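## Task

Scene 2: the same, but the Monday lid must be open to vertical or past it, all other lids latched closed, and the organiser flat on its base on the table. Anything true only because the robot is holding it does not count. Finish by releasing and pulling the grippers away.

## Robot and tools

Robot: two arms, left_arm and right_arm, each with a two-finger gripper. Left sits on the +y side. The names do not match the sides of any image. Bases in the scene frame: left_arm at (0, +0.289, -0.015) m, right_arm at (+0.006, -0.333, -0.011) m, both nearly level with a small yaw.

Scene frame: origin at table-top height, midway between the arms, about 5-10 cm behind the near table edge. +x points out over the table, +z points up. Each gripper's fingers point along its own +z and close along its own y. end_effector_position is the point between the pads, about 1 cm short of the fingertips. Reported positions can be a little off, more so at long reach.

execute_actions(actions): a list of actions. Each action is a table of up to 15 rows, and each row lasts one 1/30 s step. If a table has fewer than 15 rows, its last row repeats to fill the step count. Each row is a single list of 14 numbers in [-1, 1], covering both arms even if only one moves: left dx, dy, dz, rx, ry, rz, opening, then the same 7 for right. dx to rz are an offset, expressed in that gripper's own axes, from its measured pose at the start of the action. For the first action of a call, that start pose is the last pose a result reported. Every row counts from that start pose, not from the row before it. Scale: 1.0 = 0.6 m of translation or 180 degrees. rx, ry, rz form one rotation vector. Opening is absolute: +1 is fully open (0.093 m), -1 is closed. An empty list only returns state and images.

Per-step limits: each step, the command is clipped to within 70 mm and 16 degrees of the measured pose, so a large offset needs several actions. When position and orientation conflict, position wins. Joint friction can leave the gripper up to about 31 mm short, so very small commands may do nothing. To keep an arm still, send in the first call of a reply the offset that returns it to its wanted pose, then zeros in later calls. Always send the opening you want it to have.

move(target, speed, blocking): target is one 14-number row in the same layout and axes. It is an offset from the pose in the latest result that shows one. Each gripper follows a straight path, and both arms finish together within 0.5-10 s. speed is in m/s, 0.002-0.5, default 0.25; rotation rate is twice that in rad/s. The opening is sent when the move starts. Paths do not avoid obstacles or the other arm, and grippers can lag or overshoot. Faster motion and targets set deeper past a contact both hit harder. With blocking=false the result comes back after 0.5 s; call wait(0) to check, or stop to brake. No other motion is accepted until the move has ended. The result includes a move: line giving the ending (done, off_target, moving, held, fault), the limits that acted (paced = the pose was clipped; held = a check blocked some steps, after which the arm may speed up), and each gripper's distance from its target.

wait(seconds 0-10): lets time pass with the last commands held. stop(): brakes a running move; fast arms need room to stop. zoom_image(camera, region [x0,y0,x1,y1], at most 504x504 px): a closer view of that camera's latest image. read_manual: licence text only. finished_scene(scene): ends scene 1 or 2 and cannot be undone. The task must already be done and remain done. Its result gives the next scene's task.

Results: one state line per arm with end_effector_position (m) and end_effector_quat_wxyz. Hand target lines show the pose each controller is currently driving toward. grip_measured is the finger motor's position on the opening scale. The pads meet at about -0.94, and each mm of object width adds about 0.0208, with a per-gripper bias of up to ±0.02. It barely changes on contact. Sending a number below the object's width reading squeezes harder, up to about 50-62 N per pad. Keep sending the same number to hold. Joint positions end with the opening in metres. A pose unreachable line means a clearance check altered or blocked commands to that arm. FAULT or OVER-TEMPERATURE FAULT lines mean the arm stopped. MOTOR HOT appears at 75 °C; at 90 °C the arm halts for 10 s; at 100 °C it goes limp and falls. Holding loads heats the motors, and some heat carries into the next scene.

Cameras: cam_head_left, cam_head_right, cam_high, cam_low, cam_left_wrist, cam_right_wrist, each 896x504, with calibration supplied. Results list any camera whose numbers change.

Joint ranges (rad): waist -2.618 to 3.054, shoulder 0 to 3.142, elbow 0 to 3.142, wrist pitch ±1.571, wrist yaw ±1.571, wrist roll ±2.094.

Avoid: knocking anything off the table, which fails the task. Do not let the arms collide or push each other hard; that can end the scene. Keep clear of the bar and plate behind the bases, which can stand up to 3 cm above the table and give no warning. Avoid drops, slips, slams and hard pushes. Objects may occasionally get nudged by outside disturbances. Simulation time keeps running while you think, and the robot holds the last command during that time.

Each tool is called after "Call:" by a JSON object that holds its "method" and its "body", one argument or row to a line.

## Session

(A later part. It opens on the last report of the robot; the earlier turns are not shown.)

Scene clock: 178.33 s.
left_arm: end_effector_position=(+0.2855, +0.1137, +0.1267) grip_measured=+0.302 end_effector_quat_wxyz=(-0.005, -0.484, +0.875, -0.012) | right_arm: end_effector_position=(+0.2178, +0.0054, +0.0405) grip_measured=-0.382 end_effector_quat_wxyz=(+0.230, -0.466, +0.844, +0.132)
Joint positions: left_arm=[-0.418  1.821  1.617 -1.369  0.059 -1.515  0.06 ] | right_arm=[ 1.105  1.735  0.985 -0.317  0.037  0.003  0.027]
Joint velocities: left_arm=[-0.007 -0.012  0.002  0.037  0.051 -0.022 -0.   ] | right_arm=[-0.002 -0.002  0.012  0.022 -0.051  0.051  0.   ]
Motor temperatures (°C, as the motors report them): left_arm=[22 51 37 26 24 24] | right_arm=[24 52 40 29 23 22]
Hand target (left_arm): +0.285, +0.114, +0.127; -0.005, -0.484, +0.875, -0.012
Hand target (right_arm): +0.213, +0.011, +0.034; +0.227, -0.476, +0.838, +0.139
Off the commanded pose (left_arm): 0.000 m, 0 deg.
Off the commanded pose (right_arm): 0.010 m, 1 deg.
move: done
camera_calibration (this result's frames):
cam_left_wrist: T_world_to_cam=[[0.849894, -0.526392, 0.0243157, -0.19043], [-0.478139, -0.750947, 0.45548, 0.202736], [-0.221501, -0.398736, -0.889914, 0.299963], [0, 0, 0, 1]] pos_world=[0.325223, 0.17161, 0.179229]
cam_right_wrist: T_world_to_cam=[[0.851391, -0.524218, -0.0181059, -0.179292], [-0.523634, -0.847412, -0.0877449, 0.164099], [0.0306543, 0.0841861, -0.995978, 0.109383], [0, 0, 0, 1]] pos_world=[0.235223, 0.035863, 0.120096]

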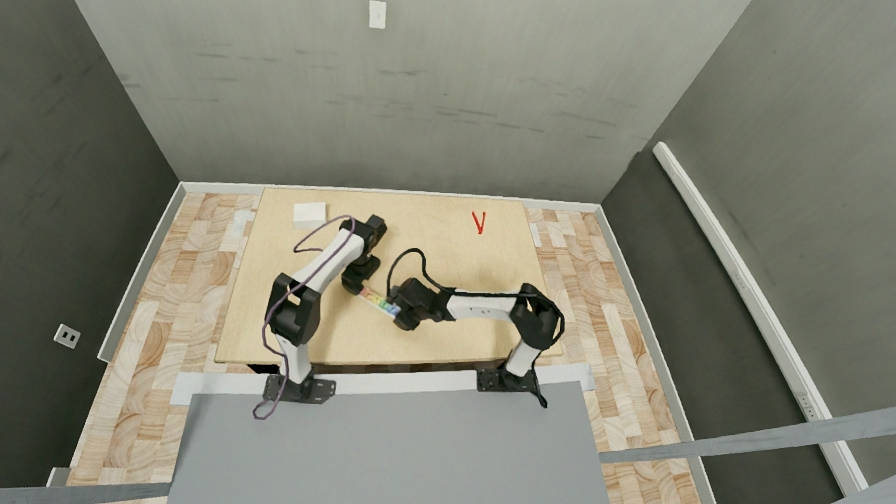

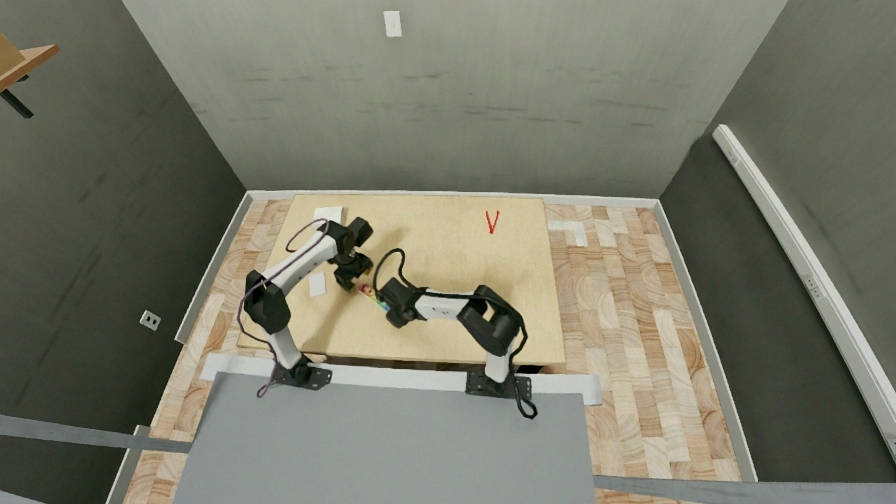

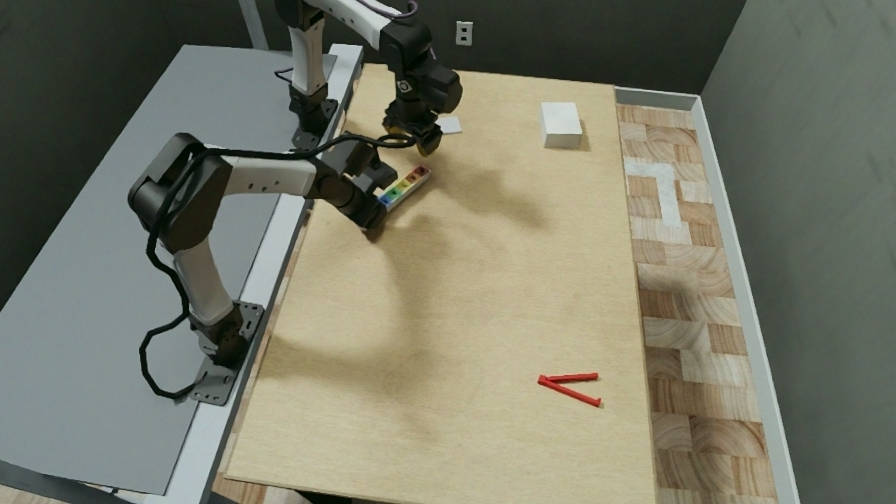

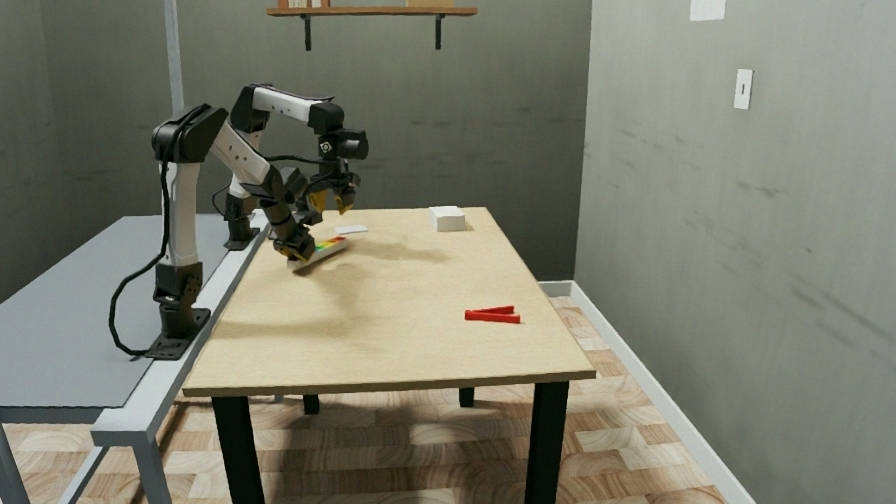

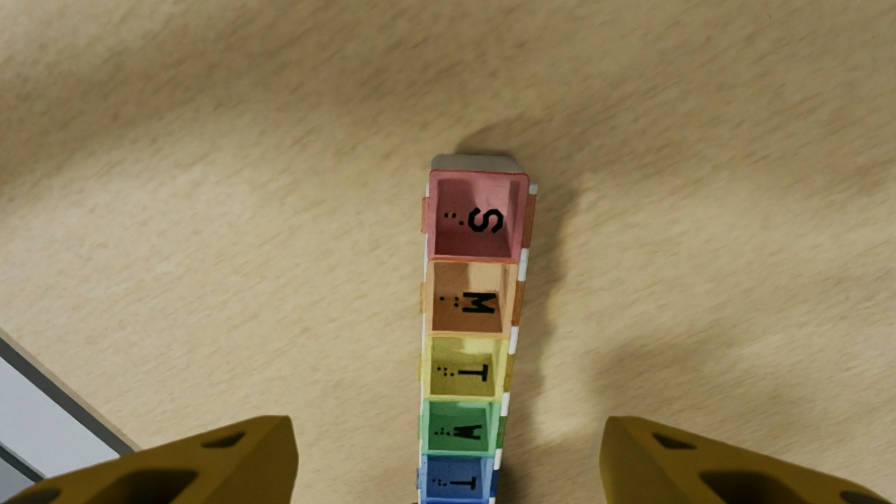

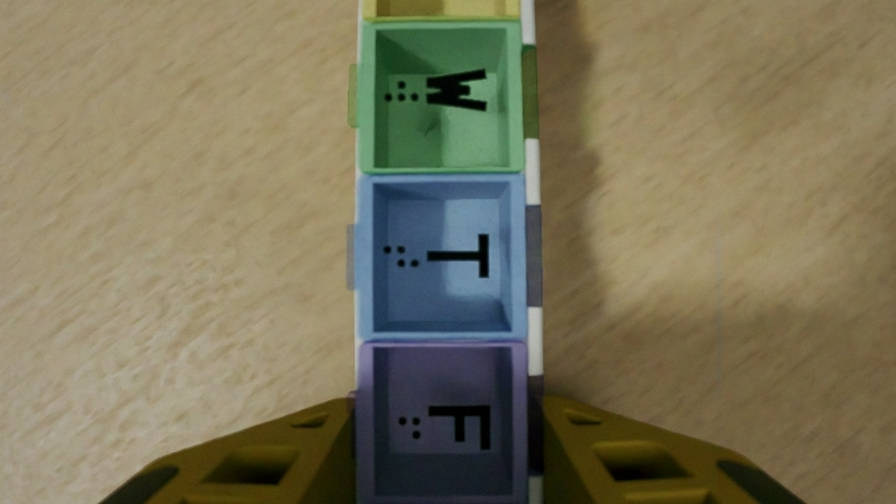

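Call:
{"method": "move", "body": {
  "target": [0.0333, -0.0210, 0.1673, -0.0052, -0.0065, 0.0121, 0.6, 0.0183, -0.0003, 0.0308, 0, 0, 0, -0.40],
  "speed": 0.1
}}

Scene clock: 203.33 s.
left_arm: end_effector_position=(+0.2911, +0.0851, +0.0388) grip_measured=+0.598 end_effector_quat_wxyz=(+0.002, -0.465, +0.885, -0.013) | right_arm: end_effector_position=(+0.2181, +0.0071, +0.0295) grip_measured=-0.382 end_effector_quat_wxyz=(+0.234, -0.467, +0.842, +0.134)
Joint positions: left_arm=[-0.495  1.922  1.4   -1.037  0.048 -1.55   0.074] | right_arm=[ 1.105  1.758  0.956 -0.256  0.036  0.     0.027]
Joint velocities: left_arm=[ 0.002 -0.007  0.007  0.066 -0.037 -0.037  0.001] | right_arm=[-0.007  0.007  0.002 -0.007 -0.022 -0.022 -0.001]
Motor temperatures (°C, as the motors report them): left_arm=[22 51 37 26 24 24] | right_arm=[24 50 39 30 23 22]
Hand target (left_arm): +0.288, +0.088, +0.027; -0.000, -0.468, +0.884, +0.000
Hand target (right_arm): +0.217, +0.005, +0.019; +0.230, -0.466, +0.844, +0.131
Off the commanded pose (left_arm): 0.013 m, 2 deg.
Off the commanded pose (right_arm): 0.011 m, 1 deg.
move: off_target (left_arm, right_arm)
camera_calibration (this result's frames):
cam_left_wrist: T_world_to_cam=[[0.826515, -0.561902, 0.0337573, -0.198689], [-0.51591, -0.732145, 0.444748, 0.233798], [-0.225189, -0.385007, -0.895019, 0.211682], [0, 0, 0, 1]] pos_world=[0.332506, 0.14103, 0.0921859]
cam_right_wrist: T_world_to_cam=[[0.852628, -0.522207, -0.0180278, -0.179146], [-0.521311, -0.847808, -0.0972498, 0.164549], [0.0355004, 0.092316, -0.995097, 0.0971905], [0, 0, 0, 1]] pos_world=[0.235075, 0.0369824, 0.109487]

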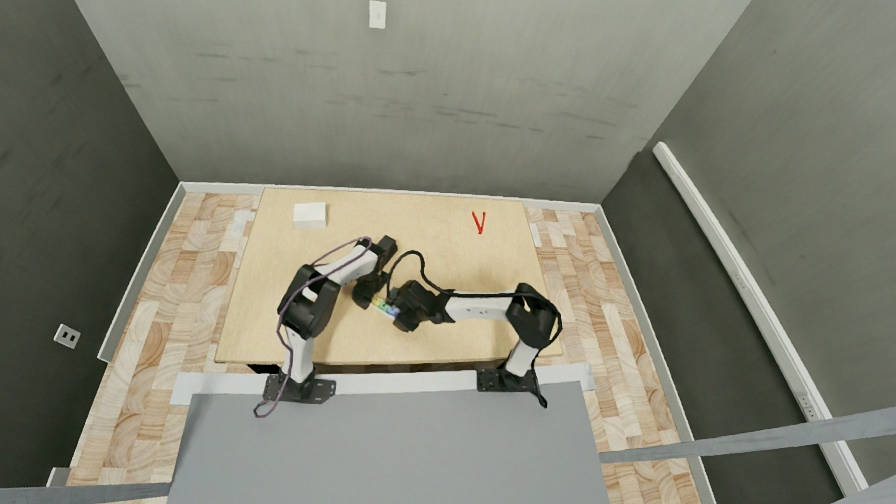

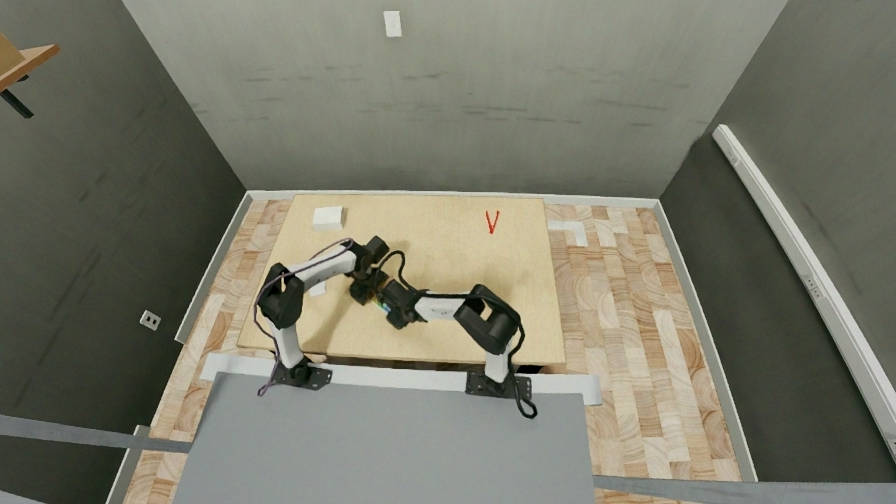

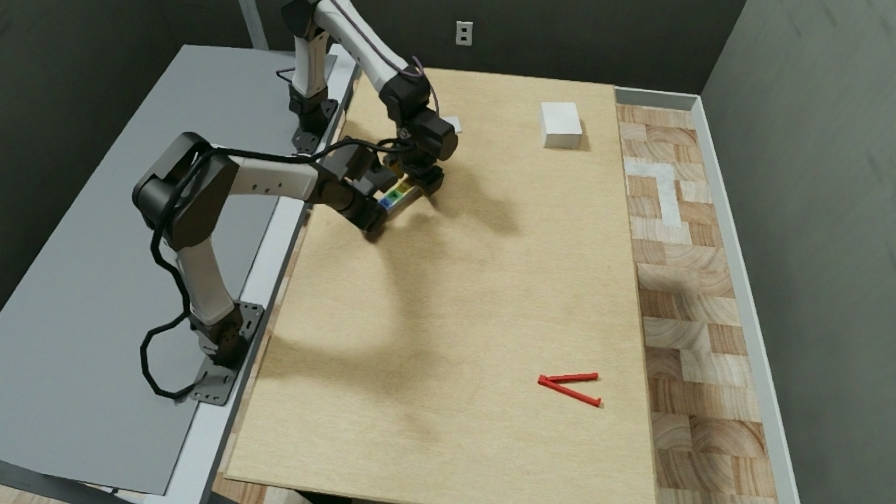

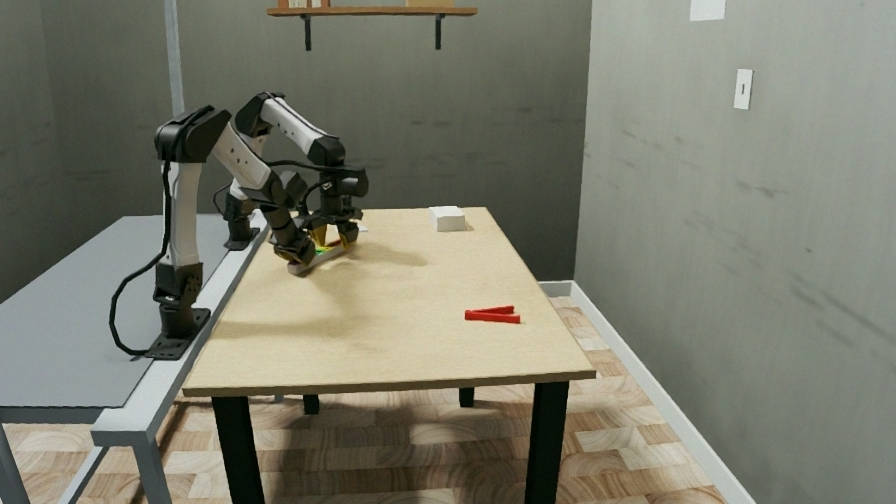

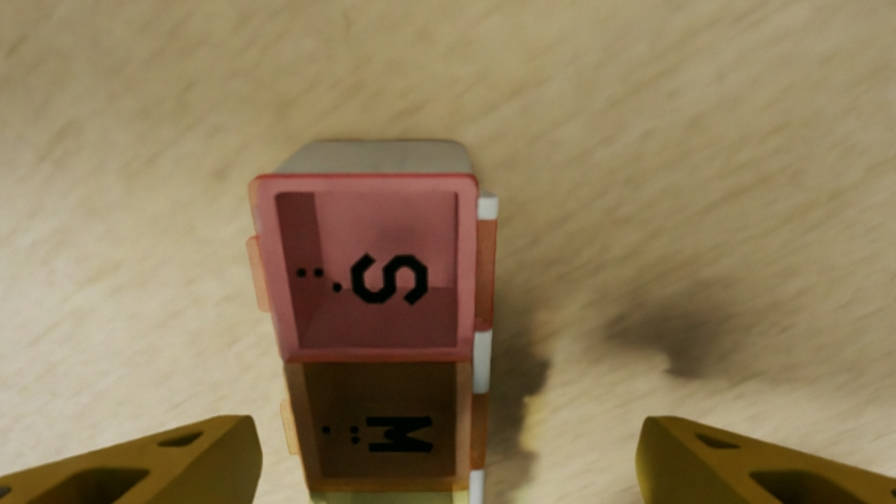

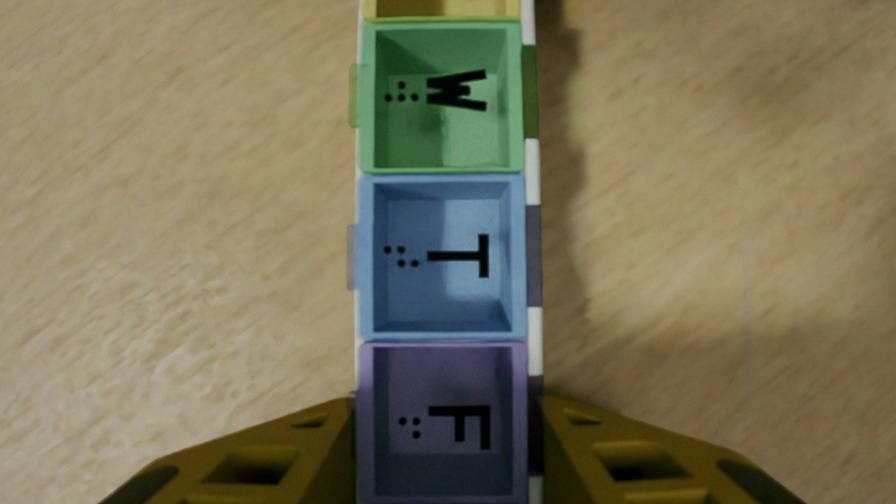

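Call:
{"method": "execute_actions", "body": {
  "actions": [
    [[-0.0036,0.0051,0.0041,-0.0032,-0.0041,0,0.6,0.009,0,0.015,0,0,0,-0.40],[-0.0054,0.0077,0.0061,-0.0048,-0.0061,0,0.6,0.009,0,0.015,0,0,0,-0.40],[-0.0072,0.0103,0.0081,-0.0064,-0.0082,0,0.6,0.009,0,0.015,0,0,0,-0.40],[-0.0090,0.0129,0.0102,-0.0080,-0.0102,0,0.6,0.009,0,0.015,0,0,0,-0.40],[-0.0107,0.0154,0.0122,-0.0095,-0.0122,0,0.6,0.009,0,0.015,0,0,0,-0.40],[-0.0125,0.0180,0.0142,-0.0111,-0.0143,0,0.6,0.009,0,0.015,0,0,0,-0.40],[-0.0143,0.0206,0.0162,-0.0127,-0.0163,0,0.6,0.009,0,0.015,0,0,0,-0.40],[-0.0161,0.0231,0.0183,-0.0143,-0.0184,0,0.6,0.009,0,0.015,0,0,0,-0.40],[-0.0179,0.0257,0.0203,-0.0159,-0.0204,0,0.6,0.009,0,0.015,0,0,0,-0.40],[-0.0179,0.0257,0.0203,-0.0159,-0.0204,0,0.55,0.009,0,0.015,0,0,0,-0.40],[-0.0179,0.0257,0.0203,-0.0159,-0.0204,0,0.5,0.009,0,0.015,0,0,0,-0.40],[-0.0179,0.0257,0.0203,-0.0159,-0.0204,0,0.45,0.009,0,0.015,0,0,0,-0.40],[-0.0179,0.0257,0.0203,-0.0159,-0.0204,0,0.4,0.009,0,0.015,0,0,0,-0.40],[-0.0179,0.0257,0.0203,-0.0159,-0.0204,0,0.35,0.009,0,0.015,0,0,0,-0.40],[-0.0179,0.0257,0.0203,-0.0159,-0.0204,0,0.32,0.009,0,0.015,0,0,0,-0.40]]
  ]
}}

Call:
{"method": "wait", "body": {
  "seconds": 0.3
}}

Scene clock: 236.33 s.
left_arm: end_effector_position=(+0.2902, +0.0962, +0.0331) grip_measured=+0.340 end_effector_quat_wxyz=(+0.019, -0.466, +0.885, +0.008) | right_arm: end_effector_position=(+0.2195, +0.0094, +0.0312) grip_measured=-0.382 end_effector_quat_wxyz=(+0.239, -0.465, +0.841, +0.137)
Joint positions: left_arm=[-0.495  1.922  1.377 -1.035 -0.003 -1.55   0.062] | right_arm=[ 1.105  1.758  0.956 -0.243  0.036  0.     0.027]
Joint velocities: left_arm=[-0.007 -0.017 -0.007 -0.066 -0.081  0.051 -0.037] | right_arm=[ 0.012  0.002 -0.002 -0.051 -0.037  0.007 -0.001]
Motor temperatures (°C, as the motors report them): left_arm=[22 51 35 26 24 24] | right_arm=[24 49 38 31 23 22]
Hand target (left_arm): +0.285, +0.102, +0.026; +0.019, -0.466, +0.884, +0.024
Hand target (right_arm): +0.218, +0.007, +0.019; +0.234, -0.467, +0.843, +0.134
Off the commanded pose (left_arm): 0.011 m, 2 deg.
Off the commanded pose (right_arm): 0.012 m, 1 deg.
camera_calibration (this result's frames):
cam_left_wrist: T_world_to_cam=[[0.827204, -0.561789, 0.0112598, -0.190917], [-0.518805, -0.755909, 0.399304, 0.248596], [-0.215813, -0.336147, -0.916749, 0.203972], [0, 0, 0, 1]] pos_world=[0.33092, 0.149226, 0.089876]
cam_right_wrist: T_world_to_cam=[[0.852491, -0.522425, -0.0181761, -0.179112], [-0.521039, -0.846397, -0.11014, 0.167701], [0.0421554, 0.103363, -0.99375, 0.0969642], [0, 0, 0, 1]] pos_world=[0.235982, 0.0383469, 0.111573]

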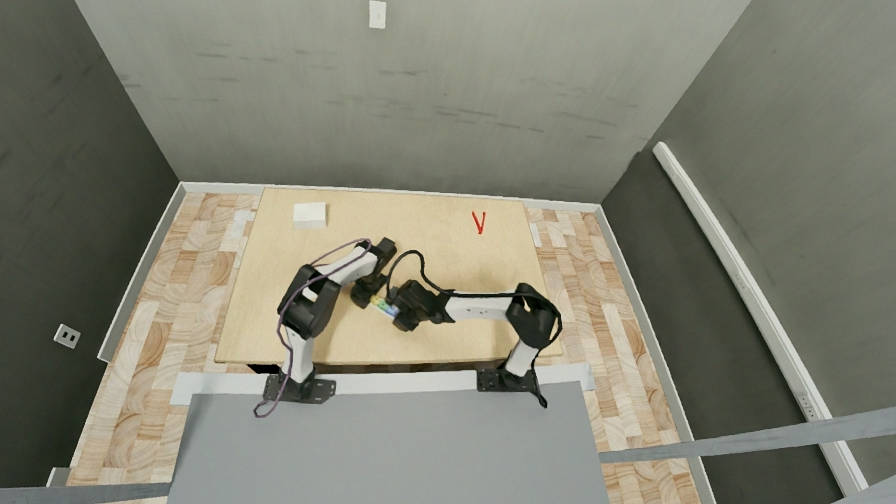

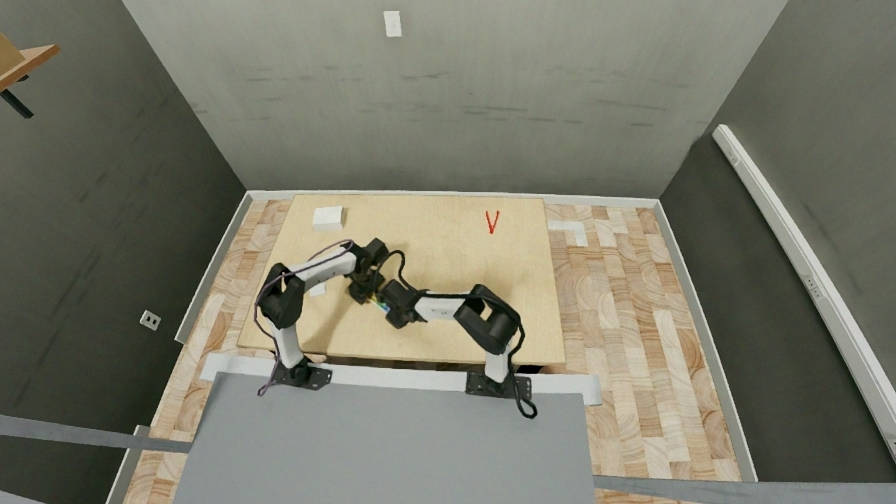

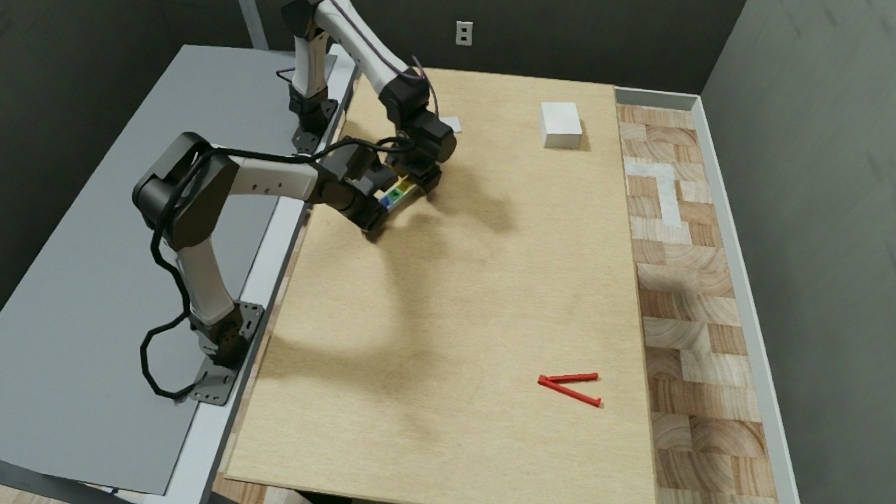

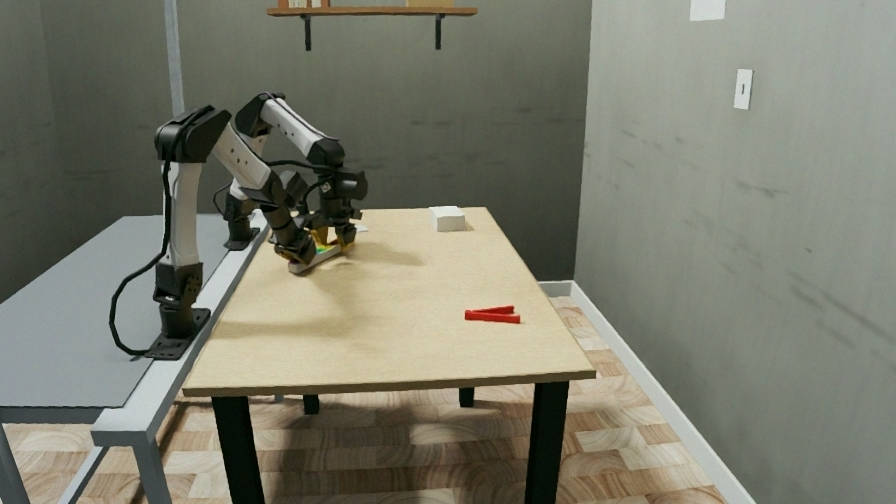

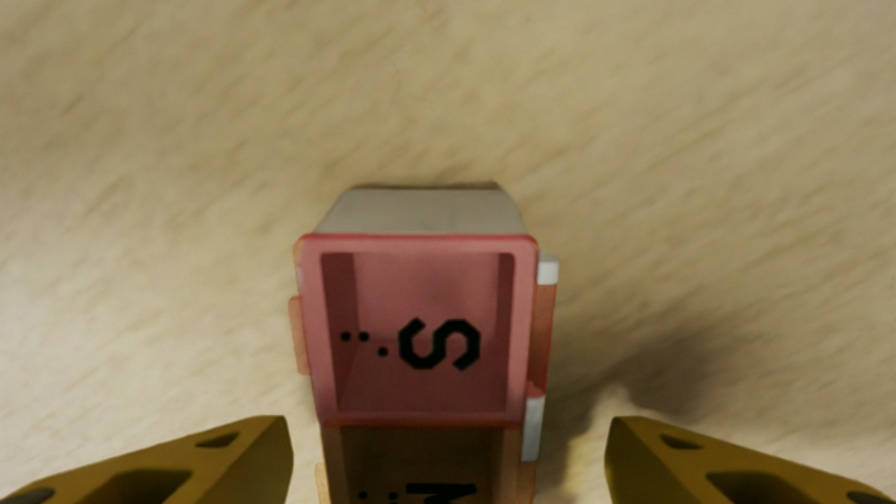

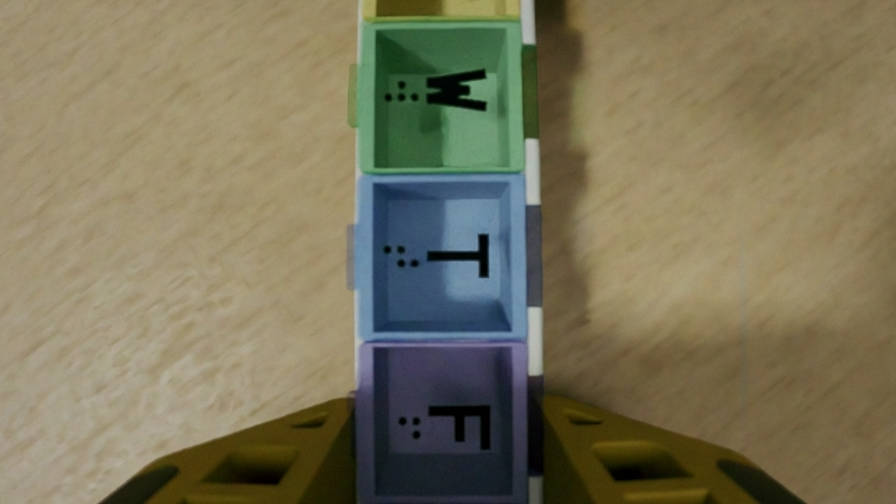

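Scene clock: 236.63 s.
left_arm: end_effector_position=(+0.2907, +0.0970, +0.0331) grip_measured=+0.322 end_effector_quat_wxyz=(+0.022, -0.466, +0.885, +0.010) | right_arm: end_effector_position=(+0.2195, +0.0094, +0.0312) grip_measured=-0.382 end_effector_quat_wxyz=(+0.239, -0.465, +0.841, +0.137)
Joint positions: left_arm=[-0.495  1.922  1.377 -1.035 -0.008 -1.55   0.061] | right_arm=[ 1.105  1.758  0.956 -0.243  0.036  0.     0.027]
Joint velocities: left_arm=[-0.007 -0.002 -0.017 -0.022 -0.037 -0.051 -0.001] | right_arm=[ 0.017 -0.002  0.002  0.051  0.007  0.066 -0.   ]
Motor temperatures (°C, as the motors report them): left_arm=[22 51 35 26 24 24] | right_arm=[24 49 38 31 23 22]
Hand target (left_arm): +0.285, +0.102, +0.026; +0.019, -0.466, +0.884, +0.024
Hand target (right_arm): +0.218, +0.007, +0.019; +0.234, -0.467, +0.842, +0.134
Off the commanded pose (left_arm): 0.011 m, 2 deg.
Off the commanded pose (right_arm): 0.012 m, 1 deg.
wait: 0.30 s; at rest by 0.20 s
camera_calibration (this result's frames):
cam_left_wrist: T_world_to_cam=[[0.827184, -0.56182, 0.0111767, -0.190891], [-0.519951, -0.757692, 0.394403, 0.250072], [-0.213115, -0.332055, -0.91887, 0.203257], [0, 0, 0, 1]] pos_world=[0.331244, 0.149724, 0.0902714]
cam_right_wrist: T_world_to_cam=[[0.852487, -0.522432, -0.0181806, -0.179111], [-0.52103, -0.846353, -0.110518, 0.167794], [0.0423511, 0.103688, -0.993708, 0.0969569], [0, 0, 0, 1]] pos_world=[0.236009, 0.0383866, 0.111635]

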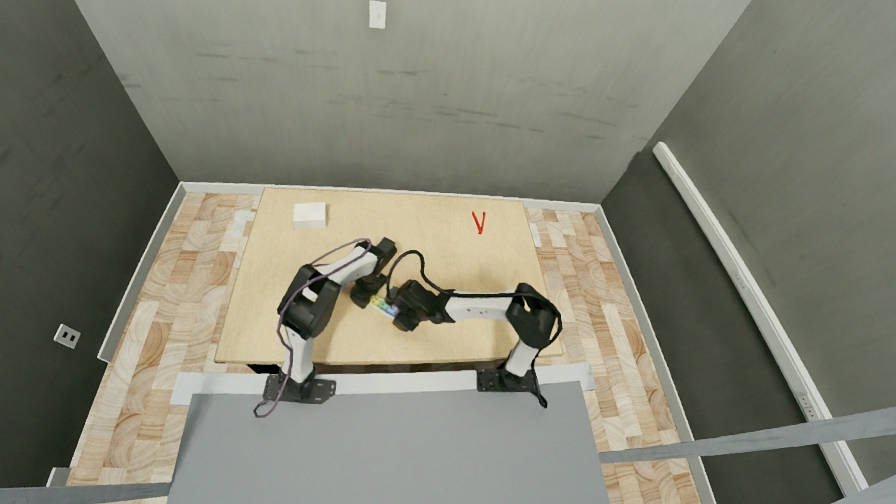

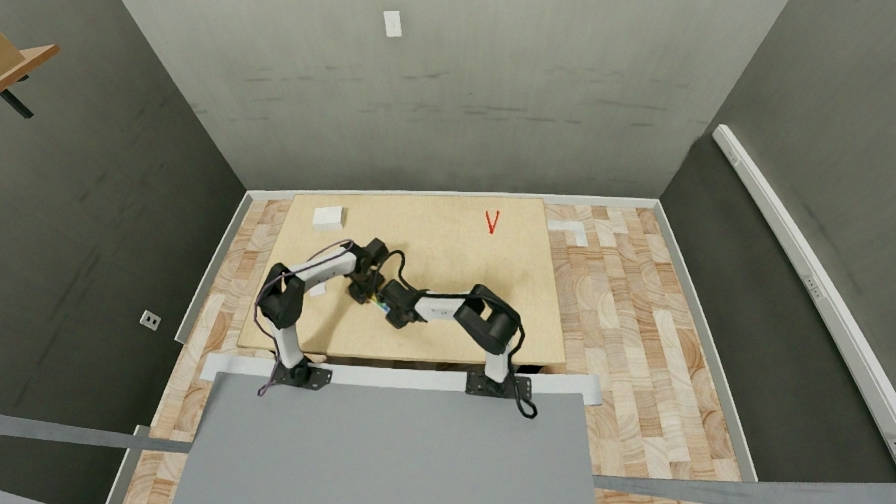

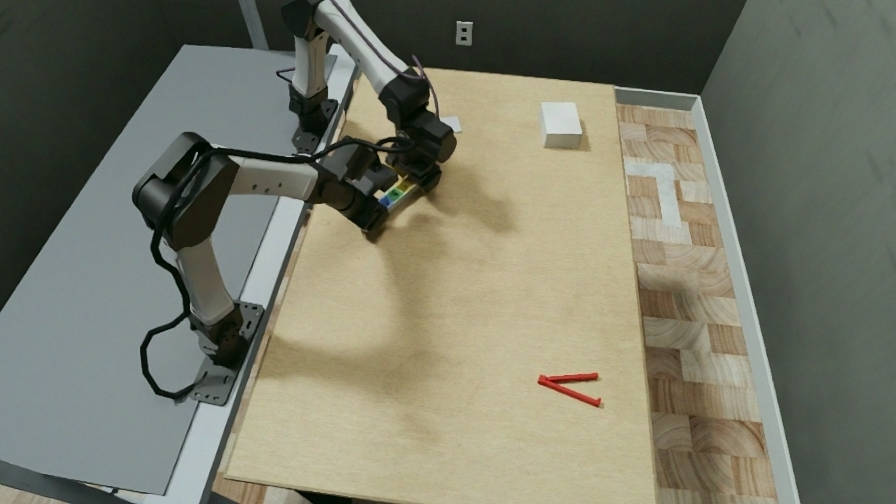

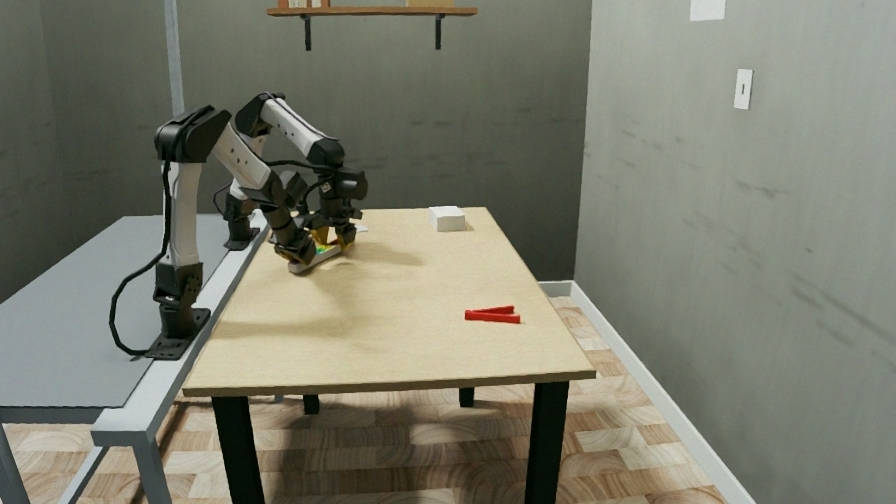

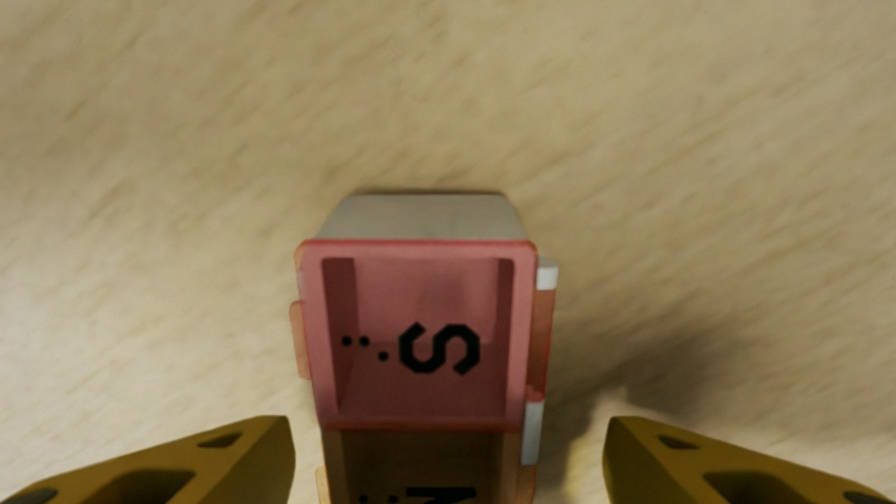

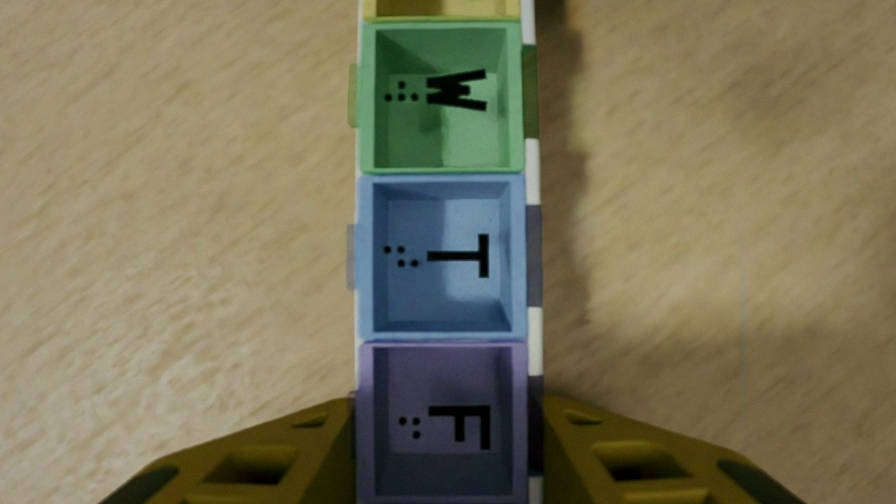

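Call:
{"method": "execute_actions", "body": {
  "actions": [
    [[0.002,0.0028,0,-0.0022,0.0022,0,0.32,0.004,0,0,0,0.0032,0,-0.40],[0.0039,0.0056,0,-0.0044,0.0044,0,0.30,0.007,0,0,0,0.0055,0,-0.40],[0.0059,0.0085,0,-0.0067,0.0067,0,0.28,0.009,0,0,0,0.0071,0,-0.40],[0.0078,0.0113,0,-0.0089,0.0089,0,0.26,0.011,0,0,0,0.0087,0,-0.40],[0.0098,0.0141,0,-0.0111,0.0111,0,0.24,0.013,0,0,0,0.0102,0,-0.40],[0.0098,0.0141,0,-0.0111,0.0111,0,0.22,0.015,0,0,0,0.0118,0,-0.40],[0.0098,0.0141,0,-0.0111,0.0111,0,0.20,0.017,0,0,0,0.0134,0,-0.40],[0.0098,0.0141,0,-0.0111,0.0111,0,0.18,0.019,0,0,0,0.0150,0,-0.40],[0.0098,0.0141,0,-0.0111,0.0111,0,0.16,0.0206,0,0,0,0.0162,0,-0.40],[0.0098,0.0141,0,-0.0111,0.0111,0,0.14,0.0222,0,0,0,0.0175,0,-0.40],[0.0098,0.0141,0,-0.0111,0.0111,0,0.12,0.0222,0,0,0,0.0175,0,-0.40],[0.0098,0.0141,0,-0.0111,0.0111,0,0.10,0.0222,0,0,0,0.0175,0,-0.40],[0.0098,0.0141,0,-0.0111,0.0111,0,0.08,0.0222,0,0,0,0.0175,0,-0.40],[0.0098,0.0141,0,-0.0111,0.0111,0,0.06,0.0222,0,0,0,0.0175,0,-0.40],[0.0098,0.0141,0,-0.0111,0.0111,0,0.04,0.0222,0,0,0,0.0175,0,-0.40]]
  ]
}}

Scene clock: 251.40 s.
left_arm: end_effector_position=(+0.2836, +0.0960, +0.0330) grip_measured=+0.052 end_effector_quat_wxyz=(+0.004, -0.466, +0.885, +0.013) | right_arm: end_effector_position=(+0.2175, +0.0062, +0.0289) grip_measured=-0.382 end_effector_quat_wxyz=(+0.232, -0.467, +0.843, +0.133)
Joint positions: left_arm=[-0.495  1.922  1.377 -1.057  0.02  -1.55   0.048] | right_arm=[ 1.105  1.758  0.956 -0.261  0.036  0.     0.027]
Joint velocities: left_arm=[ 0.002 -0.012 -0.022 -0.051 -0.066 -0.066 -0.023] | right_arm=[-0.007  0.007 -0.012 -0.022 -0.037  0.022 -0.   ]
Motor temperatures (°C, as the motors report them): left_arm=[22 52 35 25 24 24] | right_arm=[24 49 38 32 23 22]
Hand target (left_arm): +0.280, +0.097, +0.033; -0.002, -0.466, +0.884, +0.017
Hand target (right_arm): +0.213, +0.000, +0.024; +0.216, -0.469, +0.847, +0.125
Off the commanded pose (left_arm): 0.003 m, 1 deg.
Off the commanded pose (right_arm): 0.009 m, 2 deg.
camera_calibration (this result's frames):
cam_left_wrist: T_world_to_cam=[[0.827789, -0.560942, -0.010498, -0.185142], [-0.505403, -0.753692, 0.42014, 0.240351], [-0.243586, -0.342481, -0.907399, 0.210583], [0, 0, 0, 1]] pos_world=[0.326028, 0.149417, 0.0881583]
cam_right_wrist: T_world_to_cam=[[0.852681, -0.522123, -0.017972, -0.179158], [-0.521392, -0.848309, -0.092317, 0.163343], [0.032955, 0.0880873, -0.995567, 0.0972662], [0, 0, 0, 1]] pos_world=[0.234725, 0.0364544, 0.108695]

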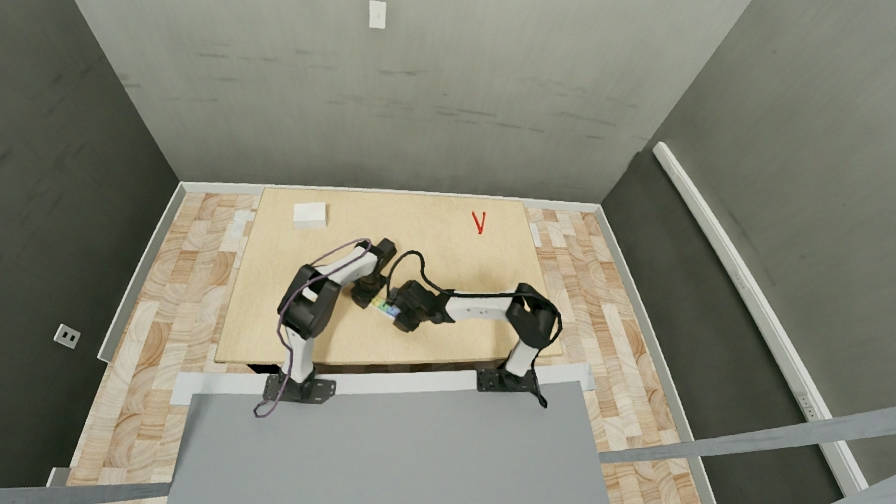

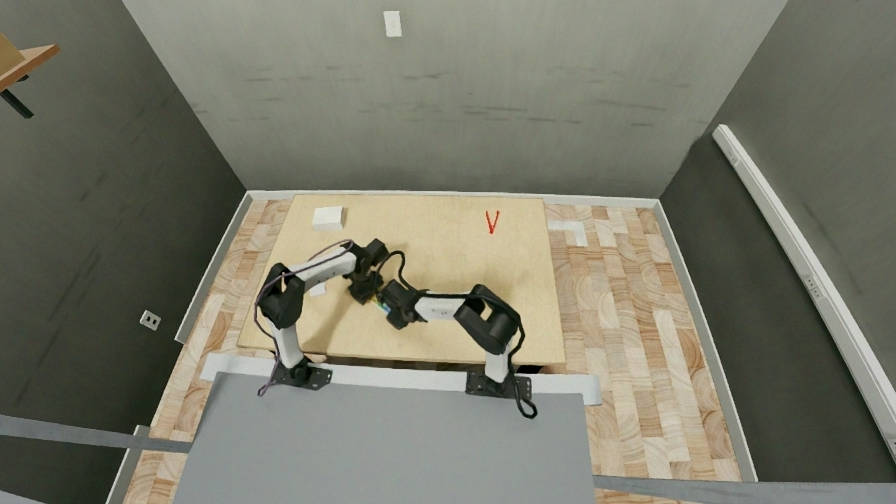

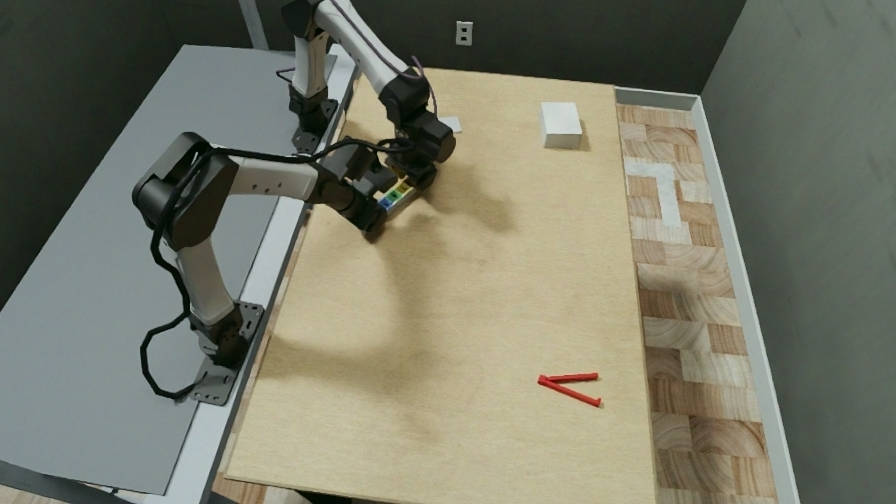

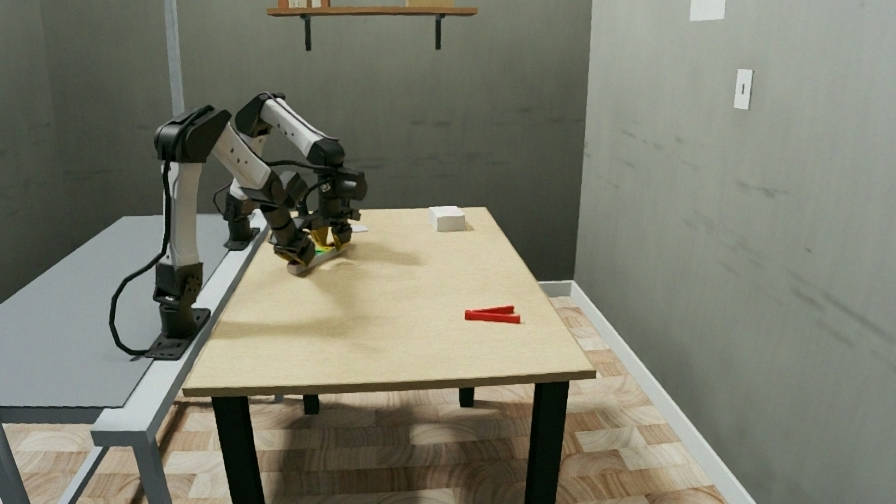

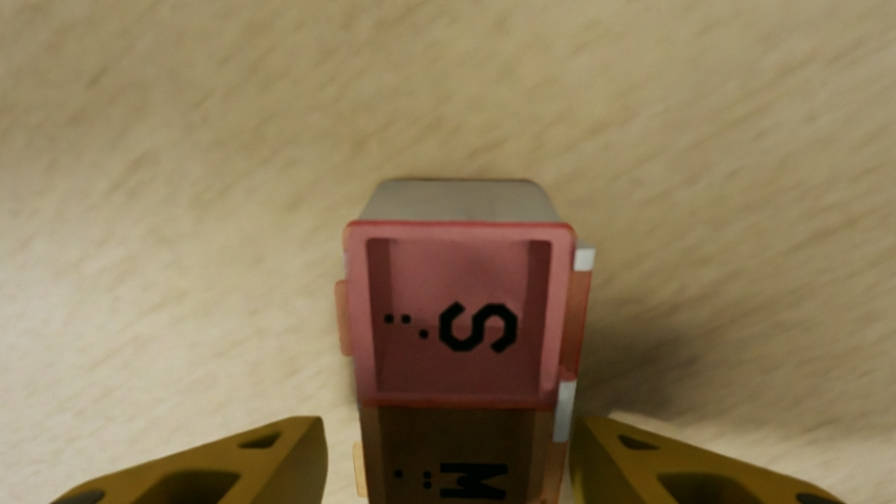

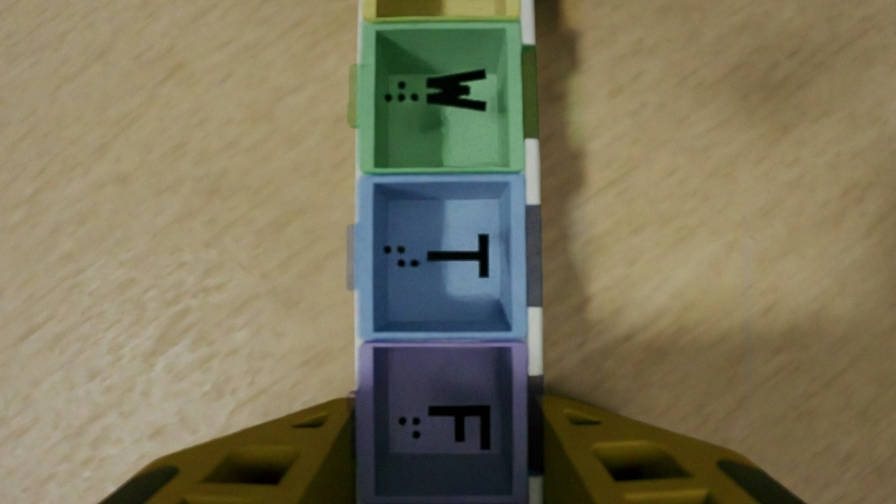

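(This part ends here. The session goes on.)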